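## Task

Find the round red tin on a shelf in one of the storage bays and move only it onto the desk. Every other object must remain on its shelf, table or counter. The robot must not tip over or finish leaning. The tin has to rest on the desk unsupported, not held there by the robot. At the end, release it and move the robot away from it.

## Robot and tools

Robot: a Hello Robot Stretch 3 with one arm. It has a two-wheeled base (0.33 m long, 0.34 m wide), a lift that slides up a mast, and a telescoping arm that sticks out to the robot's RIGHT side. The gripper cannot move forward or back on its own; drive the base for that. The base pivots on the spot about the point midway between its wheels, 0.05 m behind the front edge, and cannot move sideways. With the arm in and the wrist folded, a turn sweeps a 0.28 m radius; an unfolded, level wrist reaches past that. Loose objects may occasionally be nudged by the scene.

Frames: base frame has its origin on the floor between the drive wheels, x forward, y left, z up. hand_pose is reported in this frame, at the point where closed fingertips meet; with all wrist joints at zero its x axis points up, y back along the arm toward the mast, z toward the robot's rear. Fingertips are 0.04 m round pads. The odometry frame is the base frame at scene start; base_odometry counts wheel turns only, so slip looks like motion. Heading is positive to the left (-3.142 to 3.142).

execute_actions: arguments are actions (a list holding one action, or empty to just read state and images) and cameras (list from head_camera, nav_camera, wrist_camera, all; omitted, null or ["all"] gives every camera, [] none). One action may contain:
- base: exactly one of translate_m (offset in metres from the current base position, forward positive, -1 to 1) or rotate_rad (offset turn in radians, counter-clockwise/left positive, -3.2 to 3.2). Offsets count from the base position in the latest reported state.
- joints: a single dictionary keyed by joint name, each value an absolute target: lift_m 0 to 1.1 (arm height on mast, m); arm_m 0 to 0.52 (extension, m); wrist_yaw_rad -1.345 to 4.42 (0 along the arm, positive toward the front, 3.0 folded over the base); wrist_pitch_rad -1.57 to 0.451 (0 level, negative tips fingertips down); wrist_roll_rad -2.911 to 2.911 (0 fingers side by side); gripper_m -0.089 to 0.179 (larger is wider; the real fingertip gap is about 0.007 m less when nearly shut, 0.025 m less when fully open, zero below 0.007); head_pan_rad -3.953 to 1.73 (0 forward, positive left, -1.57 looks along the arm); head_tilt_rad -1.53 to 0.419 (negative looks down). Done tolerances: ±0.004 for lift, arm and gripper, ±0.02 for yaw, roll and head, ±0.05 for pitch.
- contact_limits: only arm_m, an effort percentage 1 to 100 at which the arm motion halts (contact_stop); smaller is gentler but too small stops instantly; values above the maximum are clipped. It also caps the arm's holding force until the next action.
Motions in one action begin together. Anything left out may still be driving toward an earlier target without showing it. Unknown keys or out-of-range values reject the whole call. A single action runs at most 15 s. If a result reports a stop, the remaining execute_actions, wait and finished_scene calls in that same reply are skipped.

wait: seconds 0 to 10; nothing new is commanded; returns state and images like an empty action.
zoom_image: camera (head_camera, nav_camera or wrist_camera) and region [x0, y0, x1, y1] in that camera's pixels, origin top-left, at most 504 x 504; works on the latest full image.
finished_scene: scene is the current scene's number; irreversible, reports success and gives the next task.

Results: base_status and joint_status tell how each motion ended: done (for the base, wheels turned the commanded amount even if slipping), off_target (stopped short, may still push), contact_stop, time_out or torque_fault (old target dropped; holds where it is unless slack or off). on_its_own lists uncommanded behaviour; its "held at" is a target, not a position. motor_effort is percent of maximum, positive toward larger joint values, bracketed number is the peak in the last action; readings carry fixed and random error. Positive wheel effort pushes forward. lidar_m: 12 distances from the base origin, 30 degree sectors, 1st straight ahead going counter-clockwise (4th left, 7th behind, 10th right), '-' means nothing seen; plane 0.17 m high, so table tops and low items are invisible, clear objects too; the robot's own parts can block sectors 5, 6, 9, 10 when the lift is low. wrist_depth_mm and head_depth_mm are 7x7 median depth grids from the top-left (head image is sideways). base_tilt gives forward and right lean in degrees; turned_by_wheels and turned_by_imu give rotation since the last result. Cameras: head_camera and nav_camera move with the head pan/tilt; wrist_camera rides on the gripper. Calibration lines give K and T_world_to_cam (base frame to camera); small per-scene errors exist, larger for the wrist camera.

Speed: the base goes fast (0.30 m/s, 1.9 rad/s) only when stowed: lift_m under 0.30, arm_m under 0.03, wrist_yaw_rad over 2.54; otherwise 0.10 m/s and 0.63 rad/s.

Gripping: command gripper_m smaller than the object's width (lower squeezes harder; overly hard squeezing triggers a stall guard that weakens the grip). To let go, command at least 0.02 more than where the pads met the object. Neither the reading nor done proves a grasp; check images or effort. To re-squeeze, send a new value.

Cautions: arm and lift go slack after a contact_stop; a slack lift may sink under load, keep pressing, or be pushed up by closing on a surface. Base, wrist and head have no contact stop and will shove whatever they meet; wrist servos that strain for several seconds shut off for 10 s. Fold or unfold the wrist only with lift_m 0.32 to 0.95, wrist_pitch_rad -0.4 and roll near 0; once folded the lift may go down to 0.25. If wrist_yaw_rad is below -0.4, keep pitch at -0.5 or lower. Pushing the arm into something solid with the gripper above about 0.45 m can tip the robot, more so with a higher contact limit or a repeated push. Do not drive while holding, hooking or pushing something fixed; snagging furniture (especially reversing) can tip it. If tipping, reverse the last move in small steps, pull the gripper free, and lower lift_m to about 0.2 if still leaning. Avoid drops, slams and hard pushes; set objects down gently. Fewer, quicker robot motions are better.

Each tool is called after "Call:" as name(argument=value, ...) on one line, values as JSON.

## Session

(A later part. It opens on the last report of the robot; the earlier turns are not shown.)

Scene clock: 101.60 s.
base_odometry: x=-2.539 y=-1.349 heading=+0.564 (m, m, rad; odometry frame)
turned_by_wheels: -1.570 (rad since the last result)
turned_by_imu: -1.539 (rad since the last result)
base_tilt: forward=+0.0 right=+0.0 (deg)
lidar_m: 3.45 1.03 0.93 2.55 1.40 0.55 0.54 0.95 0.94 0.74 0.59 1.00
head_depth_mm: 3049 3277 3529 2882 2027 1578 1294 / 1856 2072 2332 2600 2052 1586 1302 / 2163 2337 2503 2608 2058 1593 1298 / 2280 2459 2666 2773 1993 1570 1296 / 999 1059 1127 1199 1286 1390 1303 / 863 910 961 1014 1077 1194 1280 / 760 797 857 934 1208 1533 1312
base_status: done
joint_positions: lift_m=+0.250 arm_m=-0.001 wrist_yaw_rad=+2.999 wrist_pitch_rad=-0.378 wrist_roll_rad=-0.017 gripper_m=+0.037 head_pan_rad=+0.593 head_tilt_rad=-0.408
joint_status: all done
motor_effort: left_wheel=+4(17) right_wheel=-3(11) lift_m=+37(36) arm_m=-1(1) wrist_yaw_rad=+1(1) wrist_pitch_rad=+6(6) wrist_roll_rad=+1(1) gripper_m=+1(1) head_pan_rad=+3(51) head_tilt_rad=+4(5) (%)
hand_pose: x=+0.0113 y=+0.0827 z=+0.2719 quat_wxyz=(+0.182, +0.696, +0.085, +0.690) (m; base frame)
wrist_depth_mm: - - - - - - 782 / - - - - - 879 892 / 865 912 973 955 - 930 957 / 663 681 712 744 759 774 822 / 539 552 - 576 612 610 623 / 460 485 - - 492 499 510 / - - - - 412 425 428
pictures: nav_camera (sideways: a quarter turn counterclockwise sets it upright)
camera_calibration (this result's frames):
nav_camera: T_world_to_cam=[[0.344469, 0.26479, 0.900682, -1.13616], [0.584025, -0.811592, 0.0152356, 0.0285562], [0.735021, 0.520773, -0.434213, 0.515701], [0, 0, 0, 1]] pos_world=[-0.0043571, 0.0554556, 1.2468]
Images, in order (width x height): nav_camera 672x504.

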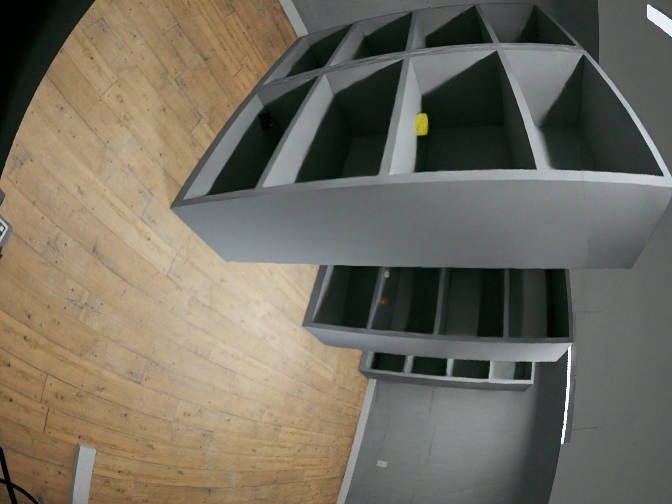

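Call:
execute_actions(actions=[{"base":{"translate_m":1.0}}], cameras=[])

Call:
execute_actions(actions=[{"base":{"translate_m":0.5}}], cameras=[])

Call:
execute_actions(actions=[{"base":{"rotate_rad":1.55},"joints":{"head_pan_rad":-0.7,"head_tilt_rad":-0.4}}], cameras=["nav_camera","head_camera"])

Scene clock: 115.10 s.
base_odometry: x=-1.694 y=-0.814 heading=+0.564 (m, m, rad; odometry frame)
turned_by_wheels: +0.000 (rad since the last result)
turned_by_imu: +0.008 (rad since the last result)
base_tilt: forward=+0.1 right=+0.0 (deg)
lidar_m: 2.84 1.24 1.90 0.73 0.75 2.03 1.53 0.88 0.76 1.17 1.20 1.59
head_depth_mm: 2305 2457 2654 2734 2032 1572 1282 / 2161 2448 2599 2699 2045 1588 1291 / 2508 2670 2886 2765 2065 1591 1301 / 1249 1343 1437 1561 1701 1600 1298 / 1060 1130 1232 1364 1546 1566 1303 / 1401 1672 1669 1793 1974 1615 1317 / 1580 1784 1866 1907 1989 1620 1318
base_status: done
joint_positions: lift_m=+0.250 arm_m=-0.001 wrist_yaw_rad=+2.999 wrist_pitch_rad=-0.378 wrist_roll_rad=-0.017 gripper_m=+0.037 head_pan_rad=+0.593 head_tilt_rad=-0.408
joint_status: not commanded
motor_effort: left_wheel=+3(17) right_wheel=-3(5) lift_m=+36(36) arm_m=-1(1) wrist_yaw_rad=+2(2) wrist_pitch_rad=+6(6) wrist_roll_rad=+1(1) gripper_m=+0(0) head_pan_rad=+5(2) head_tilt_rad=+4(4) (%)
hand_pose: x=+0.0113 y=+0.0827 z=+0.2719 quat_wxyz=(+0.182, +0.696, +0.085, +0.690) (m; base frame)
wrist_depth_mm: - - 686 - - - - / - - 746 - - - 968 / 868 791 825 886 - - - / 663 691 717 739 733 788 798 / 547 554 - 571 603 614 614 / 468 485 - - 498 503 505 / - - - - 411 424 429
pictures: none
No camera images: the call's "cameras" was empty. Leave "cameras" out to get every camera's image.

Scene clock: 118.43 s.
base_odometry: x=-1.271 y=-0.547 heading=+0.564 (m, m, rad; odometry frame)
turned_by_wheels: +0.000 (rad since the last result)
turned_by_imu: +0.004 (rad since the last result)
base_tilt: forward=+0.0 right=+0.0 (deg)
lidar_m: 2.34 1.13 0.91 1.71 0.92 1.03 2.02 1.05 1.08 1.15 1.18 1.56
head_depth_mm: 1903 2023 2195 2378 2037 1578 1281 / 1928 2093 2291 2478 2041 1589 1289 / 2014 2164 2129 2279 2050 1601 1291 / 2176 2331 2538 2609 2074 1603 1302 / 2292 2429 2553 2640 1852 1490 1309 / 946 993 1052 1110 1181 1254 1273 / 837 874 917 964 1012 1089 1223
base_status: done
joint_positions: lift_m=+0.250 arm_m=-0.001 wrist_yaw_rad=+2.999 wrist_pitch_rad=-0.378 wrist_roll_rad=-0.017 gripper_m=+0.037 head_pan_rad=+0.593 head_tilt_rad=-0.408
joint_status: not commanded
motor_effort: left_wheel=+2(17) right_wheel=-2(7) lift_m=+37(36) arm_m=-1(1) wrist_yaw_rad=+2(0) wrist_pitch_rad=+6(6) wrist_roll_rad=+1(1) gripper_m=+1(1) head_pan_rad=+4(3) head_tilt_rad=+4(4) (%)
hand_pose: x=+0.0113 y=+0.0827 z=+0.2719 quat_wxyz=(+0.182, +0.696, +0.085, +0.690) (m; base frame)
wrist_depth_mm: 665 - - - - 812 859 / 702 - - - - 907 - / 774 798 982 - 995 975 - / 671 686 709 735 755 768 794 / 540 546 - 579 596 616 620 / 466 495 - - 496 500 502 / - - - - 414 420 423
pictures: none
No camera images: the call's "cameras" was empty. Leave "cameras" out to get every camera's image.

Scene clock: 120.83 s.
base_odometry: x=-1.271 y=-0.547 heading=+2.114 (m, m, rad; odometry frame)
turned_by_wheels: +1.550 (rad since the last result)
turned_by_imu: +1.521 (rad since the last result)
base_tilt: forward=+0.1 right=-0.1 (deg)
lidar_m: 1.70 0.87 1.01 2.02 1.05 1.06 1.15 1.17 1.52 2.34 1.16 0.91
head_depth_mm: 2064 2190 2320 2299 2045 1577 1285 / 2210 2370 2524 2589 2049 1590 1293 / 993 1077 2478 2492 1898 1536 1301 / 881 950 1026 1116 1224 1367 1302 / 799 855 917 990 1071 1194 1270 / 732 791 873 1511 1306 1517 1311 / 1005 1565 1332 1700 1788 1601 1318
base_status: done
joint_positions: lift_m=+0.250 arm_m=-0.001 wrist_yaw_rad=+2.999 wrist_pitch_rad=-0.378 wrist_roll_rad=-0.017 gripper_m=+0.037 head_pan_rad=-0.693 head_tilt_rad=-0.408
joint_status: all done
motor_effort: left_wheel=-4(13) right_wheel=+3(11) lift_m=+36(37) arm_m=-1(1) wrist_yaw_rad=+1(1) wrist_pitch_rad=+6(6) wrist_roll_rad=+1(1) gripper_m=-1(0) head_pan_rad=-4(53) head_tilt_rad=+4(3) (%)
hand_pose: x=+0.0113 y=+0.0827 z=+0.2719 quat_wxyz=(+0.182, +0.696, +0.085, +0.690) (m; base frame)
wrist_depth_mm: - - - - - - 728 / - - - - - - 750 / 790 830 970 995 - 934 741 / 663 671 715 719 762 773 749 / 536 553 - 579 626 613 621 / 461 486 - - 490 502 505 / - - - - 418 424 426
pictures: head_camera (sideways: a quarter turn clockwise sets it upright), nav_camera (sideways: a quarter turn counterclockwise sets it upright)
camera_calibration (this result's frames):
head_camera: T_world_to_cam=[[-0.308145, 0.324795, -0.894178, 1.18868], [0.686609, 0.726515, 0.02728, -0.0415329], [0.658495, -0.605544, -0.446879, 0.538241], [0, 0, 0, 1]] pos_world=[0.0403749, -0.0299749, 1.30456]
nav_camera: T_world_to_cam=[[0.350801, -0.255959, 0.900791, -1.13634], [-0.614603, -0.78869, 0.0152434, 0.0358577], [0.706543, -0.558976, -0.433986, 0.515579], [0, 0, 0, 1]] pos_world=[0.0563876, 0.0256215, 1.24681]
Images, in order (width x height): head_camera 896x504, nav_camera 672x504.

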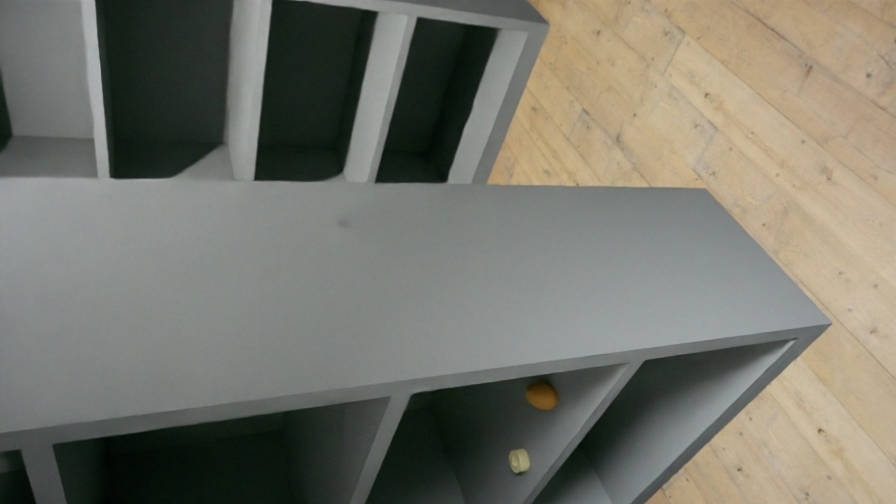

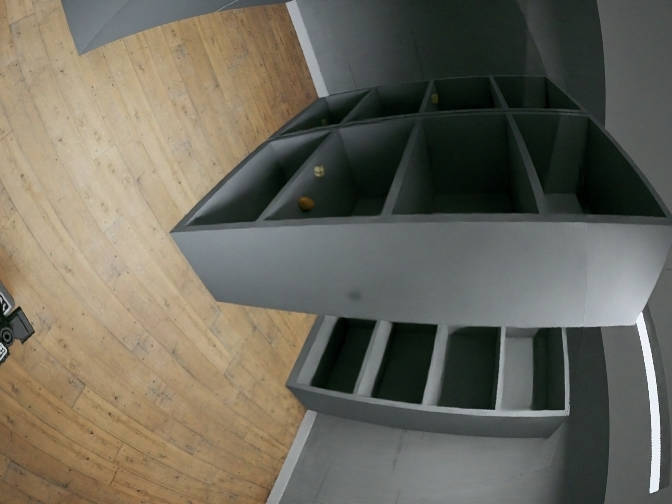

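Call:
execute_actions(actions=[{"base":{"translate_m":1.0}}], cameras=[])

Call:
execute_actions(actions=[{"base":{"translate_m":0.75},"joints":{"head_pan_rad":-1.5,"head_tilt_rad":-0.6}}], cameras=["nav_camera"])

Scene clock: 132.87 s.
base_odometry: x=-1.788 y=+0.310 heading=+2.114 (m, m, rad; odometry frame)
turned_by_wheels: +0.000 (rad since the last result)
turned_by_imu: +0.008 (rad since the last result)
base_tilt: forward=+0.0 right=+0.0 (deg)
lidar_m: 1.62 0.74 0.51 0.49 0.50 1.88 2.14 2.19 0.48 0.64 0.90 0.77
head_depth_mm: 776 834 892 699 518 938 762 / 830 905 963 707 572 939 763 / 795 878 951 713 1115 946 834 / 721 784 847 723 1016 952 1165 / 654 707 761 775 900 987 1155 / 610 668 734 839 1155 1464 1305 / 676 1487 1312 1611 1441 1579 1319
base_status: done
joint_positions: lift_m=+0.250 arm_m=-0.001 wrist_yaw_rad=+2.999 wrist_pitch_rad=-0.378 wrist_roll_rad=-0.017 gripper_m=+0.037 head_pan_rad=-0.693 head_tilt_rad=-0.408
joint_status: not commanded
motor_effort: left_wheel=-4(11) right_wheel=+3(11) lift_m=+37(37) arm_m=-1(1) wrist_yaw_rad=+1(1) wrist_pitch_rad=+6(6) wrist_roll_rad=+1(1) gripper_m=+0(1) head_pan_rad=-3(3) head_tilt_rad=+4(4) (%)
hand_pose: x=+0.0113 y=+0.0827 z=+0.2719 quat_wxyz=(+0.182, +0.696, +0.085, +0.690) (m; base frame)
wrist_depth_mm: - - 468 482 520 557 579 / - - 501 527 559 613 636 / 875 780 552 590 632 667 723 / 679 640 623 646 678 719 807 / 542 554 - 577 602 611 631 / 462 482 - - 488 497 504 / - - - - 412 429 429
pictures: none
No camera images: the call's "cameras" was empty. Leave "cameras" out to get every camera's image.

Scene clock: 137.17 s.
base_odometry: x=-2.175 y=+0.952 heading=+2.114 (m, m, rad; odometry frame)
turned_by_wheels: +0.000 (rad since the last result)
turned_by_imu: +0.006 (rad since the last result)
base_tilt: forward=+0.0 right=+0.0 (deg)
lidar_m: 0.88 0.80 0.56 0.53 0.54 0.71 2.88 1.03 0.88 0.38 0.86 0.91
head_depth_mm: 293 720 661 506 958 813 1053 / 309 333 371 419 521 776 1057 / 291 326 370 436 517 618 796 / 643 723 641 493 820 799 829 / 672 748 716 516 942 823 1046 / 669 747 722 518 947 825 1044 / 667 745 727 520 950 829 1045
base_status: done
joint_positions: lift_m=+0.250 arm_m=-0.001 wrist_yaw_rad=+2.999 wrist_pitch_rad=-0.378 wrist_roll_rad=-0.017 gripper_m=+0.037 head_pan_rad=-1.493 head_tilt_rad=-0.592
joint_status: all done
motor_effort: left_wheel=-4(11) right_wheel=+3(10) lift_m=+37(37) arm_m=-1(1) wrist_yaw_rad=+1(1) wrist_pitch_rad=+6(6) wrist_roll_rad=+1(1) gripper_m=+0(0) head_pan_rad=-3(47) head_tilt_rad=-3(19) (%)
hand_pose: x=+0.0113 y=+0.0827 z=+0.2719 quat_wxyz=(+0.182, +0.696, +0.085, +0.690) (m; base frame)
wrist_depth_mm: 466 - 512 535 563 595 628 / 499 - 561 582 619 663 681 / 546 568 609 640 686 714 752 / 595 612 666 690 713 752 796 / 533 545 - 596 605 612 619 / 473 494 - - 500 504 507 / - - - - 412 426 430
pictures: nav_camera (sideways: a quarter turn counterclockwise sets it upright)
camera_calibration (this result's frames):
nav_camera: T_world_to_cam=[[0.0731025, -0.587511, 0.805908, -1.01091], [-0.993788, -0.1109, 0.00929853, 0.0459133], [0.0839118, -0.801581, -0.591968, 0.724929], [0, 0, 0, 1]] pos_world=[0.058698, -0.00773924, 1.24341]
Images, in order (width x height): nav_camera 672x504.

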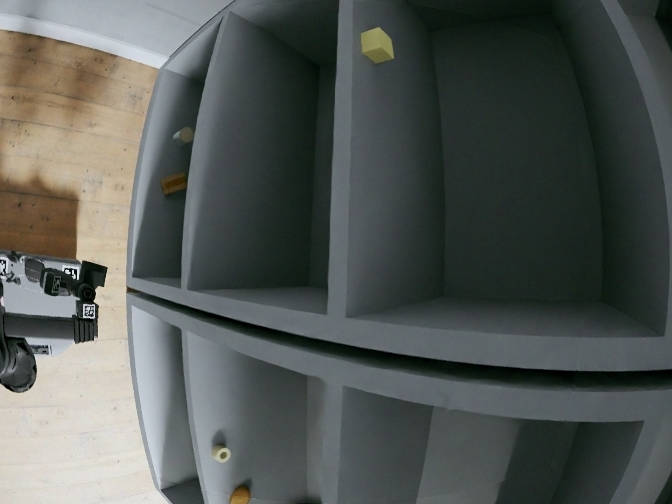

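Call:
execute_actions(actions=[{"base":{"translate_m":-1.0}}], cameras=["nav_camera"])

Call:
execute_actions(actions=[{"base":{"translate_m":-0.8}}], cameras=[])

Call:
execute_actions(actions=[{"base":{"rotate_rad":-1.6}}], cameras=[])

Call:
execute_actions(actions=[{"base":{"translate_m":1.0},"joints":{"head_pan_rad":0.9,"head_tilt_rad":-0.3}}], cameras=["nav_camera","head_camera"])

Scene clock: 153.17 s.
base_odometry: x=-1.659 y=+0.095 heading=+2.114 (m, m, rad; odometry frame)
turned_by_wheels: +0.000 (rad since the last result)
turned_by_imu: -0.005 (rad since the last result)
base_tilt: forward=+0.1 right=+0.0 (deg)
lidar_m: 1.87 0.71 0.50 0.47 2.09 1.66 1.89 1.94 2.42 0.44 0.92 0.99
head_depth_mm: 1906 2117 2406 2129 1667 1381 1169 / 1896 2109 2391 2152 1674 1386 1170 / 1882 2104 2374 2172 1676 1375 1175 / 1872 2071 2276 1977 1592 902 1105 / 339 384 452 515 971 821 1102 / 720 800 722 540 1001 825 1109 / 717 801 727 543 1007 819 1117
base_status: done
joint_positions: lift_m=+0.250 arm_m=-0.001 wrist_yaw_rad=+2.999 wrist_pitch_rad=-0.378 wrist_roll_rad=-0.017 gripper_m=+0.037 head_pan_rad=-1.493 head_tilt_rad=-0.592
joint_status: not commanded
motor_effort: left_wheel=-3(16) right_wheel=+3(6) lift_m=+36(37) arm_m=-1(1) wrist_yaw_rad=+2(1) wrist_pitch_rad=+6(6) wrist_roll_rad=+1(1) gripper_m=+0(0) head_pan_rad=-4(4) head_tilt_rad=-3(4) (%)
hand_pose: x=+0.0113 y=+0.0827 z=+0.2719 quat_wxyz=(+0.182, +0.696, +0.085, +0.690) (m; base frame)
wrist_depth_mm: - - - 472 501 533 557 / - - - 521 543 588 627 / 915 878 928 567 613 652 698 / 685 696 707 628 688 717 747 / 544 552 - 581 604 597 624 / 464 495 - - 492 496 507 / - - - - 412 423 431
pictures: nav_camera (sideways: a quarter turn counterclockwise sets it upright)
camera_calibration (this result's frames):
nav_camera: T_world_to_cam=[[0.0730861, -0.587513, 0.805908, -1.01091], [-0.993791, -0.110872, 0.00929852, 0.0459133], [0.0838894, -0.801584, -0.591968, 0.724929], [0, 0, 0, 1]] pos_world=[0.0586978, -0.00774071, 1.24341]
Images, in order (width x height): nav_camera 672x504.

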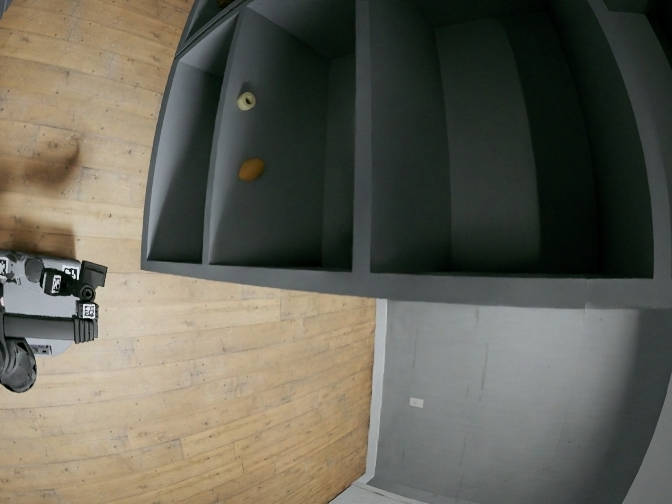

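Scene clock: 157.53 s.
base_odometry: x=-1.246 y=-0.590 heading=+2.114 (m, m, rad; odometry frame)
turned_by_wheels: +0.000 (rad since the last result)
turned_by_imu: -0.005 (rad since the last result)
base_tilt: forward=+0.0 right=+0.0 (deg)
lidar_m: 1.76 0.91 1.07 2.02 1.01 1.05 1.10 1.12 1.45 2.34 1.24 0.95
head_depth_mm: 1957 2184 2463 2119 1656 1371 1172 / 1954 2178 2454 2130 1687 1381 1170 / 1939 2167 2449 2154 1683 1377 1176 / 1919 2164 2431 2166 1692 1385 1179 / 1922 2147 2437 2163 1689 1396 1176 / 1914 2136 2389 2172 1697 1396 1186 / 1913 2143 2301 2138 1715 1400 1187
base_status: done
joint_positions: lift_m=+0.250 arm_m=-0.001 wrist_yaw_rad=+2.999 wrist_pitch_rad=-0.378 wrist_roll_rad=-0.017 gripper_m=+0.037 head_pan_rad=-1.493 head_tilt_rad=-0.592
joint_status: not commanded
motor_effort: left_wheel=-2(16) right_wheel=+2(4) lift_m=+36(36) arm_m=-1(1) wrist_yaw_rad=+1(2) wrist_pitch_rad=+6(6) wrist_roll_rad=+1(1) gripper_m=+1(1) head_pan_rad=-4(4) head_tilt_rad=-4(3) (%)
hand_pose: x=+0.0113 y=+0.0827 z=+0.2719 quat_wxyz=(+0.182, +0.696, +0.085, +0.690) (m; base frame)
wrist_depth_mm: - - - - - - 767 / - - - - - - 768 / 825 820 989 - - 962 782 / 662 688 700 742 746 792 748 / 537 548 - 571 599 617 626 / 466 491 - - 502 502 515 / - - - - 411 420 427
pictures: none
No camera images: the call's "cameras" was empty. Leave "cameras" out to get every camera's image.

Scene clock: 159.80 s.
base_odometry: x=-1.246 y=-0.590 heading=+0.514 (m, m, rad; odometry frame)
turned_by_wheels: -1.600 (rad since the last result)
turned_by_imu: -1.569 (rad since the last result)
base_tilt: forward=+0.0 right=-0.1 (deg)
lidar_m: 2.34 2.05 0.95 1.76 0.95 1.05 2.02 1.01 1.04 1.09 1.11 1.42
head_depth_mm: 905 1014 1147 1318 1529 1377 1168 / 902 1001 1138 1314 1531 1379 1173 / 894 1001 1135 1306 1534 1390 1172 / 890 992 1122 1294 1522 1386 1175 / 887 989 1112 1282 1505 1392 1181 / 879 981 1108 1270 1492 1396 1180 / 876 977 1098 1257 1474 1398 1187
base_status: done
joint_positions: lift_m=+0.250 arm_m=-0.001 wrist_yaw_rad=+2.999 wrist_pitch_rad=-0.378 wrist_roll_rad=-0.017 gripper_m=+0.037 head_pan_rad=-1.493 head_tilt_rad=-0.593
joint_status: not commanded
motor_effort: left_wheel=+4(17) right_wheel=-3(9) lift_m=+37(37) arm_m=-1(1) wrist_yaw_rad=+0(1) wrist_pitch_rad=+6(6) wrist_roll_rad=+1(1) gripper_m=+1(1) head_pan_rad=-3(4) head_tilt_rad=-3(3) (%)
hand_pose: x=+0.0113 y=+0.0827 z=+0.2719 quat_wxyz=(+0.182, +0.696, +0.085, +0.690) (m; base frame)
wrist_depth_mm: 710 - - - - 912 - / 737 - - - - - - / 771 902 945 979 - - - / 654 670 724 729 763 763 799 / 525 544 - 578 600 602 615 / 462 489 - - 494 496 503 / - - - - 415 426 427
pictures: none
No camera images: the call's "cameras" was empty. Leave "cameras" out to get every camera's image.

Scene clock: 164.73 s.
base_odometry: x=-0.375 y=-0.098 heading=+0.514 (m, m, rad; odometry frame)
turned_by_wheels: +0.000 (rad since the last result)
turned_by_imu: +0.008 (rad since the last result)
base_tilt: forward=+0.0 right=-0.1 (deg)
lidar_m: 1.35 1.37 1.26 0.90 0.91 1.68 3.01 1.57 1.07 1.00 1.01 1.29
head_depth_mm: 1205 1269 1340 1424 1518 1588 1379 / 1292 1370 1464 1566 1679 1695 1388 / 1201 1285 1375 1476 1604 1671 1389 / 1079 1146 1219 1321 1429 1585 1401 / 1706 1802 1862 2080 1996 1736 1419 / 1773 1841 1893 2018 2103 1781 1408 / 1649 1722 1827 1976 2221 1813 1414
base_status: done
joint_positions: lift_m=+0.250 arm_m=-0.001 wrist_yaw_rad=+2.999 wrist_pitch_rad=-0.378 wrist_roll_rad=-0.017 gripper_m=+0.037 head_pan_rad=+0.893 head_tilt_rad=-0.309
joint_status: all done
motor_effort: left_wheel=+4(17) right_wheel=-3(5) lift_m=+37(37) arm_m=-1(1) wrist_yaw_rad=+1(1) wrist_pitch_rad=+6(6) wrist_roll_rad=+1(1) gripper_m=+0(0) head_pan_rad=+4(50) head_tilt_rad=+5(27) (%)
hand_pose: x=+0.0113 y=+0.0827 z=+0.2719 quat_wxyz=(+0.182, +0.696, +0.085, +0.690) (m; base frame)
wrist_depth_mm: 777 - - - - - - / - - - - - - - / 860 884 953 987 - - - / 662 685 717 744 760 785 800 / 540 550 - 584 603 616 605 / 470 492 - - 488 502 505 / - - - - 413 417 431
pictures: head_camera (sideways: a quarter turn clockwise sets it upright), nav_camera (sideways: a quarter turn counterclockwise sets it upright)
camera_calibration (this result's frames):
head_camera: T_world_to_cam=[[-0.263719, -0.242973, -0.933497, 1.23972], [-0.738665, 0.673243, 0.0334449, -0.0408685], [0.620344, 0.698361, -0.357022, 0.421542], [0, 0, 0, 1]] pos_world=[0.0352485, 0.0343432, 1.30914]
nav_camera: T_world_to_cam=[[0.193874, 0.284121, 0.938982, -1.18522], [0.79684, -0.603916, 0.0182096, 0.023384], [0.57224, 0.744689, -0.343483, 0.398623], [0, 0, 0, 1]] pos_world=[-0.0169582, 0.0540176, 1.24939]
Images, in order (width x height): head_camera 896x504, nav_camera 672x504.

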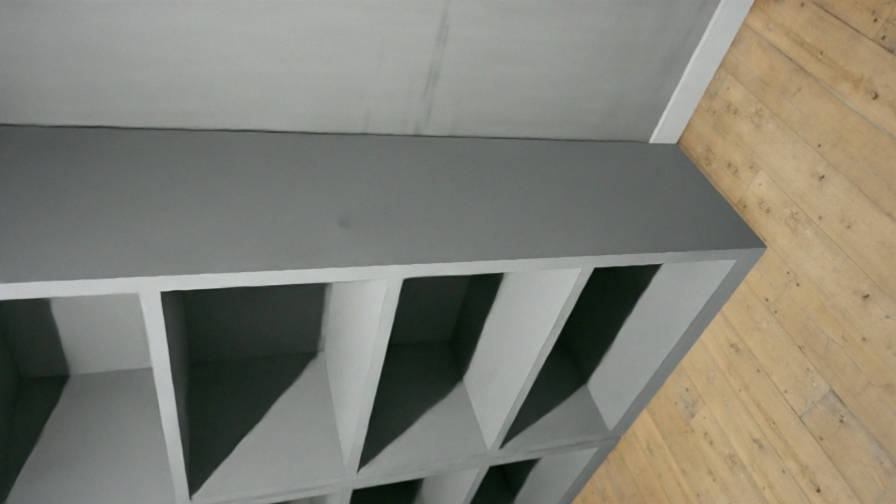

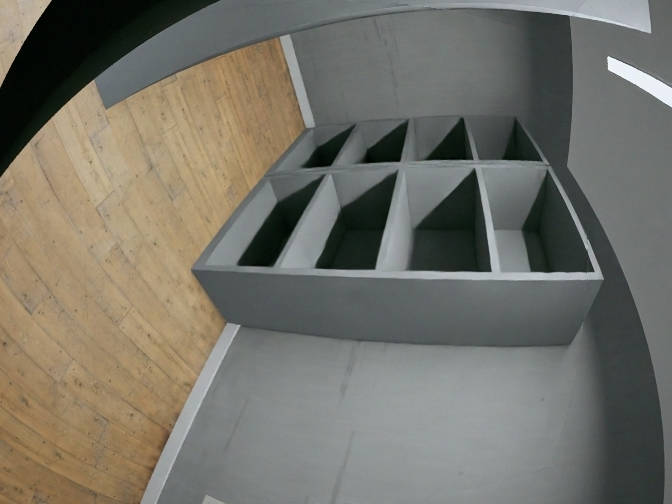

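Call:
execute_actions(actions=[{"base":{"translate_m":-0.65}}], cameras=[])

Call:
execute_actions(actions=[{"base":{"rotate_rad":1.6},"joints":{"head_pan_rad":-0.6,"head_tilt_rad":-0.5}}], cameras=["nav_camera"])

Scene clock: 174.63 s.
base_odometry: x=-0.941 y=-0.418 heading=+0.514 (m, m, rad; odometry frame)
turned_by_wheels: +0.000 (rad since the last result)
turned_by_imu: -0.003 (rad since the last result)
base_tilt: forward=+0.0 right=+0.0 (deg)
lidar_m: 1.99 1.74 0.90 0.85 1.20 1.14 2.37 1.29 1.13 1.06 1.08 1.38
head_depth_mm: 1485 1611 1752 1938 2107 1727 1383 / 1929 2005 2107 2020 2027 1748 1390 / 2074 2211 2320 2389 2251 1760 1394 / 2068 2204 2325 2441 2357 1764 1404 / 1994 2103 2547 2851 2276 1649 1300 / 2062 879 919 974 1027 1080 1148 / 773 802 841 878 924 974 1027
base_status: done
joint_positions: lift_m=+0.250 arm_m=-0.001 wrist_yaw_rad=+2.999 wrist_pitch_rad=-0.378 wrist_roll_rad=-0.017 gripper_m=+0.037 head_pan_rad=+0.893 head_tilt_rad=-0.309
joint_status: not commanded
motor_effort: left_wheel=+4(11) right_wheel=-3(9) lift_m=+36(36) arm_m=-2(1) wrist_yaw_rad=+1(1) wrist_pitch_rad=+6(6) wrist_roll_rad=+1(1) gripper_m=+0(1) head_pan_rad=+3(4) head_tilt_rad=+5(5) (%)
hand_pose: x=+0.0113 y=+0.0827 z=+0.2719 quat_wxyz=(+0.182, +0.696, +0.085, +0.690) (m; base frame)
wrist_depth_mm: - - - 864 872 - - / - - - 917 978 - - / 908 894 939 962 974 - - / 678 680 720 743 764 783 808 / 539 544 - 577 603 611 621 / 462 492 - - 496 500 513 / - - - - 412 422 426
pictures: none
No camera images: the call's "cameras" was empty. Leave "cameras" out to get every camera's image.

Scene clock: 176.97 s.
base_odometry: x=-0.941 y=-0.418 heading=+2.114 (m, m, rad; odometry frame)
turned_by_wheels: +1.600 (rad since the last result)
turned_by_imu: +1.570 (rad since the last result)
base_tilt: forward=+0.1 right=+0.0 (deg)
lidar_m: 0.85 1.17 1.14 2.37 1.62 1.12 1.06 1.08 1.38 1.99 1.74 0.89
head_depth_mm: 1847 1920 2057 1932 1852 1472 1227 / 2042 2148 2241 2335 1853 1485 1227 / 1996 2173 2411 2370 1856 1484 1236 / 1971 2359 2668 2491 1795 1443 1235 / 820 889 970 1063 1187 1346 1239 / 759 817 888 967 1070 1194 1246 / 707 758 818 885 972 1104 1220
base_status: done
joint_positions: lift_m=+0.250 arm_m=-0.001 wrist_yaw_rad=+2.999 wrist_pitch_rad=-0.378 wrist_roll_rad=-0.017 gripper_m=+0.037 head_pan_rad=-0.593 head_tilt_rad=-0.494
joint_status: all done
motor_effort: left_wheel=-3(13) right_wheel=+3(12) lift_m=+37(37) arm_m=-1(2) wrist_yaw_rad=+1(1) wrist_pitch_rad=+6(6) wrist_roll_rad=+1(1) gripper_m=+0(1) head_pan_rad=-4(52) head_tilt_rad=-3(21) (%)
hand_pose: x=+0.0113 y=+0.0827 z=+0.2719 quat_wxyz=(+0.182, +0.696, +0.085, +0.690) (m; base frame)
wrist_depth_mm: - - - - - - 882 / - - - - - - 985 / 883 878 946 - - - - / 669 674 721 713 763 796 811 / 532 555 - 574 610 611 603 / 465 491 - - 496 493 510 / - - - - 418 425 426
pictures: nav_camera (sideways: a quarter turn counterclockwise sets it upright)
camera_calibration (this result's frames):
nav_camera: T_world_to_cam=[[0.437691, -0.262118, 0.86007, -1.08375], [-0.531727, -0.846823, 0.0125166, 0.0389037], [0.725046, -0.462801, -0.510022, 0.614404], [0, 0, 0, 1]] pos_world=[0.0495645, 0.0332204, 1.24498]
Images, in order (width x height): nav_camera 672x504.

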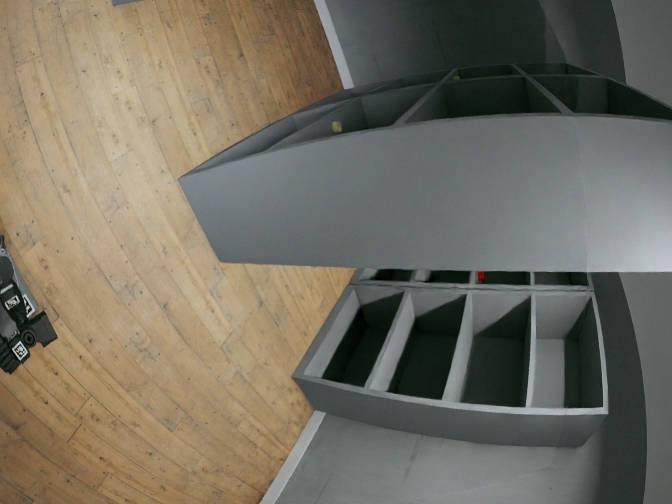

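Call:
execute_actions(actions=[{"base":{"rotate_rad":-1.57}}], cameras=[])

Call:
execute_actions(actions=[{"base":{"translate_m":0.33}}], cameras=[])

Call:
execute_actions(actions=[{"base":{"rotate_rad":1.6},"joints":{"head_pan_rad":0,"head_tilt_rad":-0.7}}], cameras=["nav_camera"])

Scene clock: 186.20 s.
base_odometry: x=-0.941 y=-0.418 heading=+0.544 (m, m, rad; odometry frame)
turned_by_wheels: -1.570 (rad since the last result)
turned_by_imu: -1.539 (rad since the last result)
base_tilt: forward=+0.1 right=+0.0 (deg)
lidar_m: 1.99 1.74 0.89 0.86 1.16 1.14 2.37 1.29 1.13 1.06 1.08 1.39
head_depth_mm: 1002 1083 1162 1268 1390 1433 1225 / 1094 1181 1297 1427 1582 1478 1227 / 1189 1300 1435 1597 1727 1482 1224 / 1334 1474 1639 1859 1875 1490 1238 / 1505 1697 1917 2178 1874 1493 1237 / 1754 1941 2134 2290 1878 1496 1248 / 1714 1844 1994 2151 1905 1505 1246
base_status: done
joint_positions: lift_m=+0.250 arm_m=-0.001 wrist_yaw_rad=+2.999 wrist_pitch_rad=-0.378 wrist_roll_rad=-0.017 gripper_m=+0.037 head_pan_rad=-0.593 head_tilt_rad=-0.494
joint_status: not commanded
motor_effort: left_wheel=+4(18) right_wheel=-3(9) lift_m=+37(37) arm_m=-2(1) wrist_yaw_rad=+0(1) wrist_pitch_rad=+6(6) wrist_roll_rad=+1(1) gripper_m=+0(2) head_pan_rad=-5(5) head_tilt_rad=-2(2) (%)
hand_pose: x=+0.0113 y=+0.0827 z=+0.2719 quat_wxyz=(+0.182, +0.696, +0.085, +0.690) (m; base frame)
wrist_depth_mm: - - - 883 860 - - / - - - 959 962 - - / 894 919 940 992 972 - - / 665 683 703 755 743 760 798 / 542 554 - 581 612 605 609 / 459 485 - - 492 494 505 / - - - - 416 424 431
pictures: none
No camera images: the call's "cameras" was empty. Leave "cameras" out to get every camera's image.

Scene clock: 188.97 s.
base_odometry: x=-0.658 y=-0.247 heading=+0.544 (m, m, rad; odometry frame)
turned_by_wheels: +0.000 (rad since the last result)
turned_by_imu: +0.003 (rad since the last result)
base_tilt: forward=+0.0 right=+0.0 (deg)
lidar_m: 1.66 1.47 2.11 0.86 1.66 1.39 2.70 1.58 1.10 1.04 1.07 1.38
head_depth_mm: 967 1038 1122 1226 1349 1424 1225 / 1062 1146 1250 1378 1520 1473 1227 / 1176 1280 1408 1559 1720 1484 1231 / 1309 1443 1615 1824 1861 1498 1233 / 1492 1676 1857 2101 1875 1485 1241 / 1537 1633 1792 1964 1891 1488 1244 / 1425 1532 1651 1793 1849 1503 1248
base_status: done
joint_positions: lift_m=+0.250 arm_m=-0.001 wrist_yaw_rad=+2.999 wrist_pitch_rad=-0.378 wrist_roll_rad=-0.017 gripper_m=+0.037 head_pan_rad=-0.593 head_tilt_rad=-0.495
joint_status: not commanded
motor_effort: left_wheel=+4(17) right_wheel=-3(8) lift_m=+37(37) arm_m=-2(2) wrist_yaw_rad=+1(0) wrist_pitch_rad=+6(6) wrist_roll_rad=+1(1) gripper_m=+0(0) head_pan_rad=-4(3) head_tilt_rad=-2(3) (%)
hand_pose: x=+0.0113 y=+0.0827 z=+0.2719 quat_wxyz=(+0.182, +0.696, +0.085, +0.690) (m; base frame)
wrist_depth_mm: - - 824 843 - - - / - - 860 945 - - - / 871 898 901 953 - - - / 671 694 715 719 741 764 825 / 542 547 - 583 606 613 616 / 467 489 - - 496 501 505 / - - - - 415 435 436
pictures: none
No camera images: the call's "cameras" was empty. Leave "cameras" out to get every camera's image.

Scene clock: 191.33 s.
base_odometry: x=-0.658 y=-0.247 heading=+2.144 (m, m, rad; odometry frame)
turned_by_wheels: +1.600 (rad since the last result)
turned_by_imu: +1.570 (rad since the last result)
base_tilt: forward=+0.0 right=+0.0 (deg)
lidar_m: 0.86 1.61 1.39 1.94 1.54 1.09 1.04 1.07 1.41 1.66 1.47 0.90
head_depth_mm: 2326 2665 2424 1891 1537 1305 1124 / 709 822 2170 1830 1550 1305 1128 / 704 798 922 1095 1348 1312 1128 / 697 792 913 1079 1321 1308 1130 / 690 785 901 1069 1303 1313 1136 / 683 775 897 1737 1556 1316 1137 / 692 2468 2486 1918 1571 1317 1135
base_status: done
joint_positions: lift_m=+0.250 arm_m=-0.001 wrist_yaw_rad=+2.999 wrist_pitch_rad=-0.378 wrist_roll_rad=-0.017 gripper_m=+0.037 head_pan_rad=-0.007 head_tilt_rad=-0.692
joint_status: all done
motor_effort: left_wheel=-4(13) right_wheel=+3(13) lift_m=+36(37) arm_m=-2(2) wrist_yaw_rad=+1(1) wrist_pitch_rad=+6(6) wrist_roll_rad=+1(1) gripper_m=+1(0) head_pan_rad=+3(42) head_tilt_rad=-4(21) (%)
hand_pose: x=+0.0113 y=+0.0827 z=+0.2719 quat_wxyz=(+0.182, +0.696, +0.085, +0.690) (m; base frame)
wrist_depth_mm: - - - - - - - / - - - - - - - / 870 920 954 960 - - - / 664 679 711 720 757 778 819 / 538 529 - 577 598 604 623 / 464 489 - - 497 491 505 / - - - - 420 419 431
pictures: nav_camera (sideways: a quarter turn counterclockwise sets it upright)
camera_calibration (this result's frames):
nav_camera: T_world_to_cam=[[0.668582, 0.0225096, 0.743298, -0.932932], [0.0270322, -0.999617, 0.00595688, 0.0440377], [0.743147, 0.0161103, -0.668934, 0.821027], [0, 0, 0, 1]] pos_world=[0.0124065, 0.0517937, 1.2424]
Images, in order (width x height): nav_camera 672x504.

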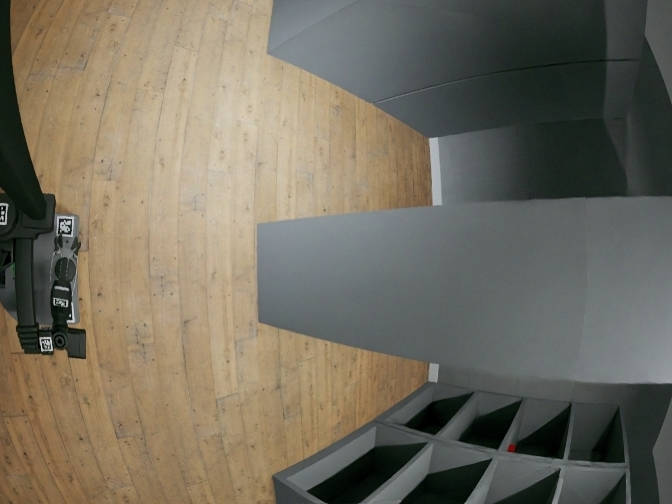

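Call:
execute_actions(actions=[{"base":{"rotate_rad":-1.59}}], cameras=[])

Call:
execute_actions(actions=[{"base":{"translate_m":0.58}}], cameras=[])

Call:
execute_actions(actions=[{"base":{"rotate_rad":1.6}}], cameras=["nav_camera"])

Scene clock: 203.93 s.
base_odometry: x=-0.658 y=-0.247 heading=+0.554 (m, m, rad; odometry frame)
turned_by_wheels: -1.590 (rad since the last result)
turned_by_imu: -1.559 (rad since the last result)
base_tilt: forward=+0.1 right=-0.1 (deg)
lidar_m: 1.66 1.48 2.11 0.86 1.63 1.39 1.94 1.56 1.10 1.04 1.07 1.39
head_depth_mm: 1431 1634 1887 1877 1549 1304 1128 / 1418 1613 1860 1884 1542 1305 1131 / 1402 1595 1839 1904 1547 1306 1128 / 1386 1572 1802 1902 1554 1300 1137 / 1374 1554 1784 1897 1558 1316 1135 / 1359 1546 1766 1933 1558 1312 1138 / 1344 1511 1732 1897 1557 1316 1140
base_status: done
joint_positions: lift_m=+0.250 arm_m=-0.001 wrist_yaw_rad=+2.999 wrist_pitch_rad=-0.378 wrist_roll_rad=-0.017 gripper_m=+0.037 head_pan_rad=-0.007 head_tilt_rad=-0.692
joint_status: not commanded
motor_effort: left_wheel=+4(18) right_wheel=-3(9) lift_m=+37(36) arm_m=-2(2) wrist_yaw_rad=+0(0) wrist_pitch_rad=+6(6) wrist_roll_rad=+1(1) gripper_m=+1(0) head_pan_rad=+4(3) head_tilt_rad=-4(4) (%)
hand_pose: x=+0.0113 y=+0.0826 z=+0.2719 quat_wxyz=(+0.182, +0.696, +0.085, +0.690) (m; base frame)
wrist_depth_mm: - - 810 848 - - - / - - 896 916 - - - / 882 916 938 950 - - - / 669 672 707 728 758 789 818 / 534 547 - 590 609 595 623 / 465 485 - - 494 490 510 / - - - - 416 423 429
pictures: none
No camera images: the call's "cameras" was empty. Leave "cameras" out to get every camera's image.

Scene clock: 207.43 s.
base_odometry: x=-0.165 y=+0.058 heading=+0.554 (m, m, rad; odometry frame)
turned_by_wheels: +0.000 (rad since the last result)
turned_by_imu: +0.005 (rad since the last result)
base_tilt: forward=+0.1 right=+0.0 (deg)
lidar_m: 1.08 1.11 1.08 1.42 1.07 1.90 2.76 1.51 1.07 0.99 1.02 1.14
head_depth_mm: 920 1049 1214 1452 1546 1300 1126 / 907 1033 1199 1428 1549 1303 1129 / 899 1022 1183 1390 1557 1304 1127 / 889 1010 1163 1380 1539 1309 1135 / 880 997 1153 1363 1521 1308 1135 / 876 987 1133 1332 1517 1313 1135 / 870 976 1122 1315 1509 1317 1136
base_status: done
joint_positions: lift_m=+0.250 arm_m=-0.001 wrist_yaw_rad=+2.999 wrist_pitch_rad=-0.378 wrist_roll_rad=-0.017 gripper_m=+0.037 head_pan_rad=-0.007 head_tilt_rad=-0.692
joint_status: not commanded
motor_effort: left_wheel=+3(17) right_wheel=-3(6) lift_m=+37(37) arm_m=-2(2) wrist_yaw_rad=+1(1) wrist_pitch_rad=+6(6) wrist_roll_rad=+1(1) gripper_m=+0(1) head_pan_rad=+3(3) head_tilt_rad=-4(4) (%)
hand_pose: x=+0.0113 y=+0.0826 z=+0.2719 quat_wxyz=(+0.182, +0.696, +0.085, +0.690) (m; base frame)
wrist_depth_mm: 773 - - - - 984 980 / 823 - - - - - - / 847 874 941 - - - - / 678 695 712 738 767 798 797 / 534 553 - 575 602 610 625 / 465 491 - - 493 502 505 / - - - - 417 424 432
pictures: none
No camera images: the call's "cameras" was empty. Leave "cameras" out to get every camera's image.

Scene clock: 209.70 s.
base_odometry: x=-0.165 y=+0.058 heading=+2.154 (m, m, rad; odometry frame)
turned_by_wheels: +1.600 (rad since the last result)
turned_by_imu: +1.570 (rad since the last result)
base_tilt: forward=+0.1 right=+0.0 (deg)
lidar_m: 1.26 0.94 1.90 2.35 1.47 1.07 0.99 1.03 1.13 1.08 1.12 1.08
head_depth_mm: 1483 1703 1880 1789 1505 1305 1131 / 2289 2328 2174 1896 1540 1299 1127 / 2338 2638 2439 1896 1550 1310 1129 / 2313 2602 2455 1909 1554 1314 1134 / 2285 2587 2487 1915 1548 1317 1139 / 2003 1835 1712 1604 1463 1314 1135 / 1131 1082 1032 1102 1307 1319 1138
base_status: done
joint_positions: lift_m=+0.250 arm_m=-0.001 wrist_yaw_rad=+2.999 wrist_pitch_rad=-0.378 wrist_roll_rad=-0.017 gripper_m=+0.037 head_pan_rad=-0.007 head_tilt_rad=-0.692
joint_status: not commanded
motor_effort: left_wheel=-4(13) right_wheel=+3(13) lift_m=+37(36) arm_m=-3(2) wrist_yaw_rad=+1(2) wrist_pitch_rad=+6(6) wrist_roll_rad=+1(1) gripper_m=+1(0) head_pan_rad=+4(4) head_tilt_rad=-4(3) (%)
hand_pose: x=+0.0113 y=+0.0826 z=+0.2719 quat_wxyz=(+0.182, +0.696, +0.085, +0.690) (m; base frame)
wrist_depth_mm: - - - - - - - / - - - - - - 900 / 898 897 962 960 - - 876 / 666 684 717 732 752 775 797 / 541 553 - 579 593 605 626 / 465 491 - - 495 487 509 / - - - - 413 418 429
pictures: nav_camera (sideways: a quarter turn counterclockwise sets it upright)
camera_calibration (this result's frames):
nav_camera: T_world_to_cam=[[0.669045, 0.0225582, 0.74288, -0.93239], [0.0271133, -0.999615, 0.00593561, 0.0440649], [0.742728, 0.0161707, -0.669398, 0.821634], [0, 0, 0, 1]] pos_world=[0.0123653, 0.0517945, 1.24239]
Images, in order (width x height): nav_camera 672x504.

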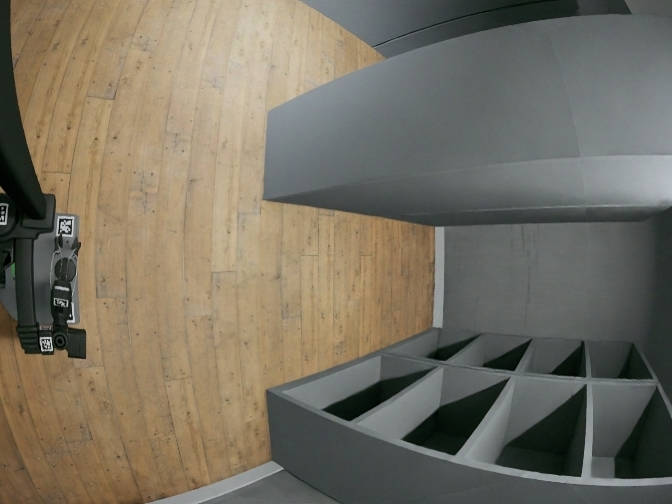

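Call:
execute_actions(actions=[{"base":{"translate_m":1.0},"joints":{"head_pan_rad":-1.0}}], cameras=[])

Call:
execute_actions(actions=[{"base":{"translate_m":0.6},"joints":{"head_pan_rad":-1.4,"lift_m":0.5,"wrist_pitch_rad":-0.4}}], cameras=["nav_camera","head_camera"])

Scene clock: 221.37 s.
base_odometry: x=-0.716 y=+0.893 heading=+2.154 (m, m, rad; odometry frame)
turned_by_wheels: +0.000 (rad since the last result)
turned_by_imu: +0.008 (rad since the last result)
base_tilt: forward=+0.0 right=-0.1 (deg)
lidar_m: 1.31 0.46 0.33 0.32 0.33 2.10 1.99 1.54 1.11 0.60 1.09 0.97
head_depth_mm: 856 808 624 1110 905 1225 1121 / 898 812 659 1114 964 1227 1127 / 951 817 1231 1118 1353 1257 1135 / 1000 822 1289 1123 1399 1289 1135 / 1042 829 1302 1130 1460 1310 1132 / 939 834 1130 1169 1443 1318 1139 / 830 857 1000 1213 1525 1324 1140
base_status: done
joint_positions: lift_m=+0.250 arm_m=-0.001 wrist_yaw_rad=+2.999 wrist_pitch_rad=-0.378 wrist_roll_rad=-0.017 gripper_m=+0.037 head_pan_rad=-0.993 head_tilt_rad=-0.693
joint_status: all done
motor_effort: left_wheel=-4(10) right_wheel=+3(10) lift_m=+36(37) arm_m=-2(2) wrist_yaw_rad=+2(1) wrist_pitch_rad=+6(6) wrist_roll_rad=+1(1) gripper_m=+1(0) head_pan_rad=-3(49) head_tilt_rad=-4(4) (%)
hand_pose: x=+0.0113 y=+0.0826 z=+0.2719 quat_wxyz=(+0.182, +0.696, +0.085, +0.690) (m; base frame)
wrist_depth_mm: - - 319 331 345 355 369 / - - 345 357 373 389 409 / 901 893 381 400 407 432 459 / 662 688 424 438 460 488 508 / 548 552 - 492 520 555 569 / 457 488 - - 497 497 504 / - - - - 408 427 432
pictures: none
No camera images: the call's "cameras" was empty. Leave "cameras" out to get every camera's image.

Scene clock: 228.23 s.
base_odometry: x=-1.046 y=+1.394 heading=+2.154 (m, m, rad; odometry frame)
turned_by_wheels: +0.000 (rad since the last result)
turned_by_imu: +0.005 (rad since the last result)
base_tilt: forward=+0.0 right=+0.0 (deg)
lidar_m: 1.15 0.47 0.34 0.33 0.34 0.46 2.59 0.90 0.95 0.66 0.61 1.20
head_depth_mm: 835 808 624 1111 959 1229 1128 / 845 815 655 1114 958 1231 1131 / 858 819 659 1118 961 1234 1126 / 850 823 661 1088 991 1236 1158 / 580 614 634 792 939 1236 1132 / 499 562 653 1031 1002 1269 1131 / 498 748 1188 1128 1363 1286 1137
base_status: done
joint_positions: lift_m=+0.500 arm_m=-0.001 wrist_yaw_rad=+2.999 wrist_pitch_rad=-0.415 wrist_roll_rad=-0.017 gripper_m=+0.037 head_pan_rad=-1.393 head_tilt_rad=-0.693
joint_status: all done
motor_effort: left_wheel=-4(15) right_wheel=+3(11) lift_m=+46(47) arm_m=-2(3) wrist_yaw_rad=+2(2) wrist_pitch_rad=+6(6) wrist_roll_rad=+1(1) gripper_m=+1(0) head_pan_rad=-4(33) head_tilt_rad=-3(4) (%)
hand_pose: x=+0.0107 y=+0.0782 z=+0.5133 quat_wxyz=(+0.194, +0.694, +0.098, +0.686) (m; base frame)
wrist_depth_mm: 304 - 330 340 350 369 378 / 331 - 361 372 390 404 414 / 359 374 388 413 432 446 471 / 401 419 438 455 491 514 543 / 445 469 - 518 559 594 629 / 507 528 - 617 646 692 750 / 585 601 636 671 669 701 684
pictures: head_camera (sideways: a quarter turn clockwise sets it upright), nav_camera (sideways: a quarter turn counterclockwise sets it upright)
camera_calibration (this result's frames):
head_camera: T_world_to_cam=[[-0.0675834, 0.676571, -0.73327, 0.977427], [0.994102, 0.108145, 0.00815952, -0.0185092], [0.0848201, -0.728393, -0.679889, 0.844883], [0, 0, 0, 1]] pos_world=[0.0127948, -0.0438895, 1.2913]
nav_camera: T_world_to_cam=[[0.144966, -0.653687, 0.74275, -0.929024], [-0.977667, -0.210078, 0.00592902, 0.0502027], [0.152159, -0.727022, -0.669543, 0.825424], [0, 0, 0, 1]] pos_world=[0.0581627, 0.00335646, 1.24239]
Images, in order (width x height): head_camera 896x504, nav_camera 672x504.

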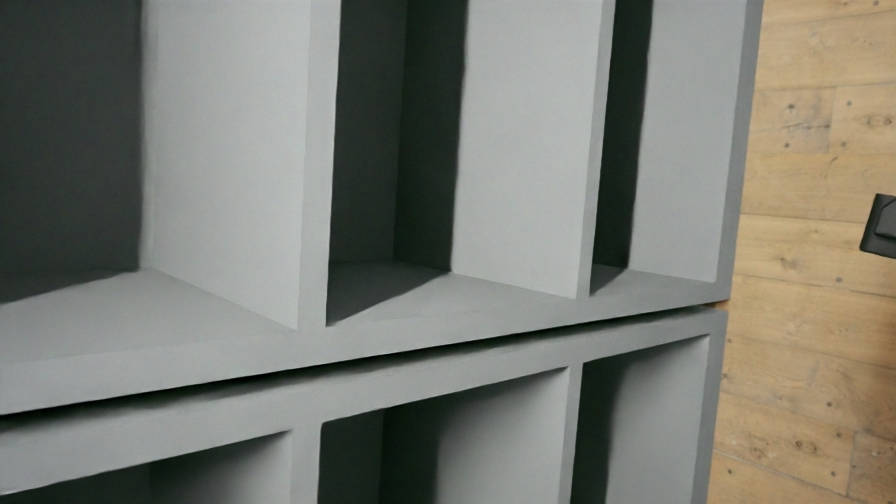

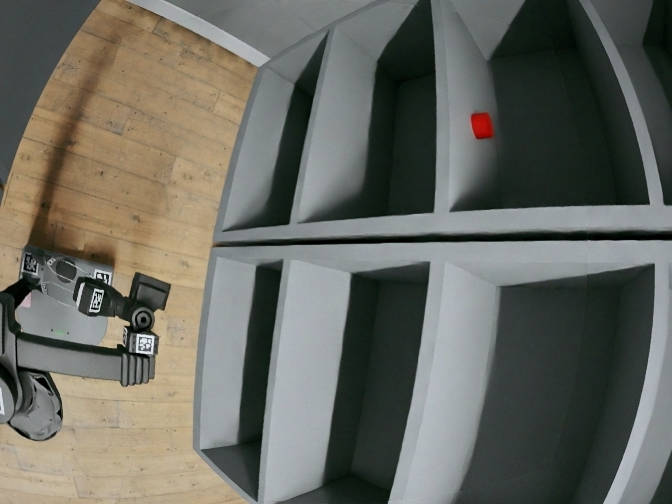

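Call:
execute_actions(actions=[{"base":{"translate_m":0.62},"joints":{"lift_m":0.93,"head_pan_rad":-1.57,"head_tilt_rad":-0.5,"gripper_m":0.15}}], cameras=[])

Call:
execute_actions(actions=[{"joints":{"wrist_yaw_rad":0.0}}])

Scene clock: 249.30 s.
base_odometry: x=-1.388 y=+1.912 heading=+2.154 (m, m, rad; odometry frame)
turned_by_wheels: +0.000 (rad since the last result)
turned_by_imu: +0.006 (rad since the last result)
base_tilt: forward=+0.1 right=+0.0 (deg)
lidar_m: 0.53 0.47 0.34 0.33 0.34 0.47 1.27 1.43 0.68 1.04 0.76 0.55
head_depth_mm: 837 907 840 674 990 - - / 844 930 872 680 1080 918 - / 845 925 882 685 1081 919 - / 839 920 777 690 1092 908 - / 836 920 896 695 1096 912 - / 830 913 907 698 1105 903 1192 / 830 910 917 665 1110 909 1165
base_status: done
joint_positions: lift_m=+0.930 arm_m=-0.001 wrist_yaw_rad=+2.999 wrist_pitch_rad=-0.415 wrist_roll_rad=-0.017 gripper_m=+0.150 head_pan_rad=-1.563 head_tilt_rad=-0.508
joint_status: all done
motor_effort: left_wheel=-4(7) right_wheel=+3(8) lift_m=+46(46) arm_m=-2(2) wrist_yaw_rad=+1(1) wrist_pitch_rad=+6(6) wrist_roll_rad=+1(1) gripper_m=+2(98) head_pan_rad=-5(21) head_tilt_rad=+4(21) (%)
hand_pose: x=+0.0107 y=+0.0782 z=+0.9432 quat_wxyz=(+0.194, +0.694, +0.098, +0.686) (m; base frame)
wrist_depth_mm: 310 - 331 344 354 371 385 / 336 - 363 377 391 409 424 / 368 378 397 415 432 451 475 / 408 424 455 464 494 508 516 / 456 455 509 536 556 578 549 / 512 - 586 613 659 - 557 / 592 627 681 732 778 779 523
pictures: none
No camera images: the call's "cameras" was empty. Leave "cameras" out to get every camera's image.

Scene clock: 251.80 s.
base_odometry: x=-1.388 y=+1.912 heading=+2.154 (m, m, rad; odometry frame)
turned_by_wheels: +0.000 (rad since the last result)
turned_by_imu: +0.000 (rad since the last result)
base_tilt: forward=+0.1 right=+0.0 (deg)
lidar_m: 0.53 0.47 0.34 0.33 0.34 0.47 1.26 1.43 0.68 1.04 0.76 0.55
head_depth_mm: 837 910 842 675 989 - - / 847 930 869 678 1085 - - / 841 925 880 684 1123 - - / 840 924 777 688 1131 928 1132 / 835 920 898 693 1096 914 1158 / 830 915 905 698 1103 903 1164 / 828 912 919 664 1106 910 1161
base_status: not commanded
joint_positions: lift_m=+0.930 arm_m=-0.001 wrist_yaw_rad=+0.002 wrist_pitch_rad=-0.415 wrist_roll_rad=-0.017 gripper_m=+0.150 head_pan_rad=-1.563 head_tilt_rad=-0.508
joint_status: all done
motor_effort: left_wheel=-4(5) right_wheel=+3(3) lift_m=+46(45) arm_m=-3(3) wrist_yaw_rad=-3(4) wrist_pitch_rad=+6(6) wrist_roll_rad=+1(1) gripper_m=+0(1) head_pan_rad=-4(4) head_tilt_rad=+4(4) (%)
hand_pose: x=-0.0210 y=-0.3691 z=+0.9432 quat_wxyz=(+0.698, +0.148, -0.685, -0.144) (m; base frame)
wrist_depth_mm: 348 371 409 432 501 498 385 / 558 768 801 331 331 338 340 / 614 849 883 893 865 574 385 / 610 851 903 940 926 561 417 / 607 736 747 758 795 516 468 / 584 594 623 642 641 - 662 / 672 902 - - 875 663 -
pictures: head_camera (sideways: a quarter turn clockwise sets it upright), nav_camera (sideways: a quarter turn counterclockwise sets it upright), wrist_camera
camera_calibration (this result's frames):
head_camera: T_world_to_cam=[[0.0488468, 0.531852, -0.845427, 1.12292], [0.998061, -0.0586777, 0.0207519, -0.0349307], [-0.0385708, -0.844802, -0.533688, 0.655445], [0, 0, 0, 1]] pos_world=[0.00529277, -0.0455587, 1.29988]
nav_camera: T_world_to_cam=[[0.0312773, -0.520779, 0.853118, -1.07221], [-0.999118, -0.0402144, 0.0120815, 0.0423215], [0.0280158, -0.852744, -0.521578, 0.633691], [0, 0, 0, 1]] pos_world=[0.0580667, -0.0163066, 1.24473]
wrist_camera: T_world_to_cam=[[-0.997294, 0.00400341, 0.073412, -0.0964009], [-0.0583404, 0.56455, -0.823334, 1.01181], [-0.0447409, -0.825389, -0.562789, 0.395776], [0, 0, 0, 1]] pos_world=[-0.0194031, -0.244165, 1.06288]
Images, in order (width x height): head_camera 896x504, nav_camera 672x504, wrist_camera 644x364.

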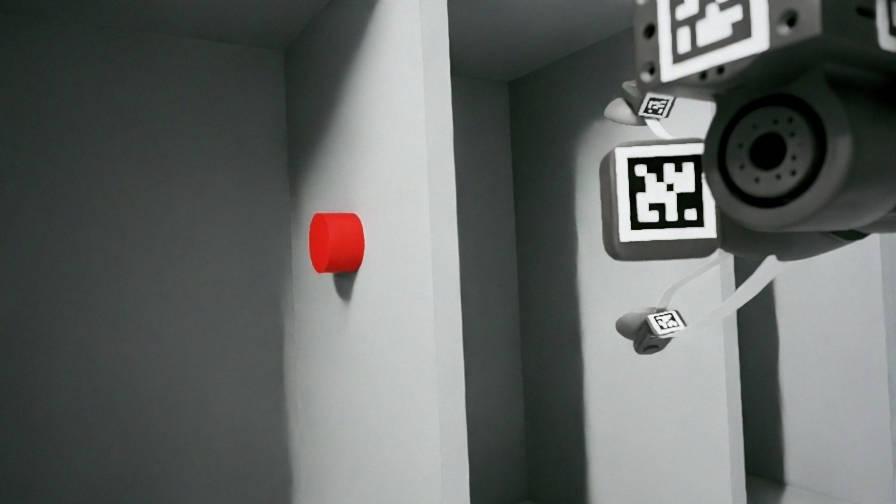

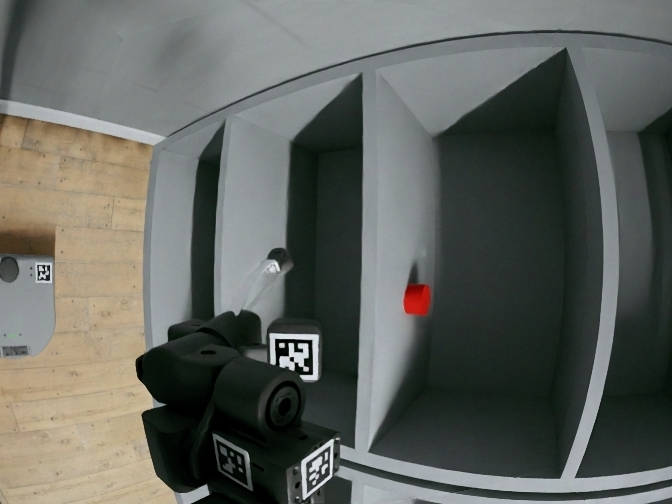

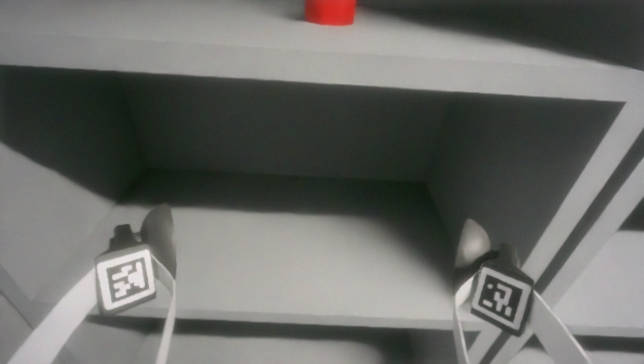

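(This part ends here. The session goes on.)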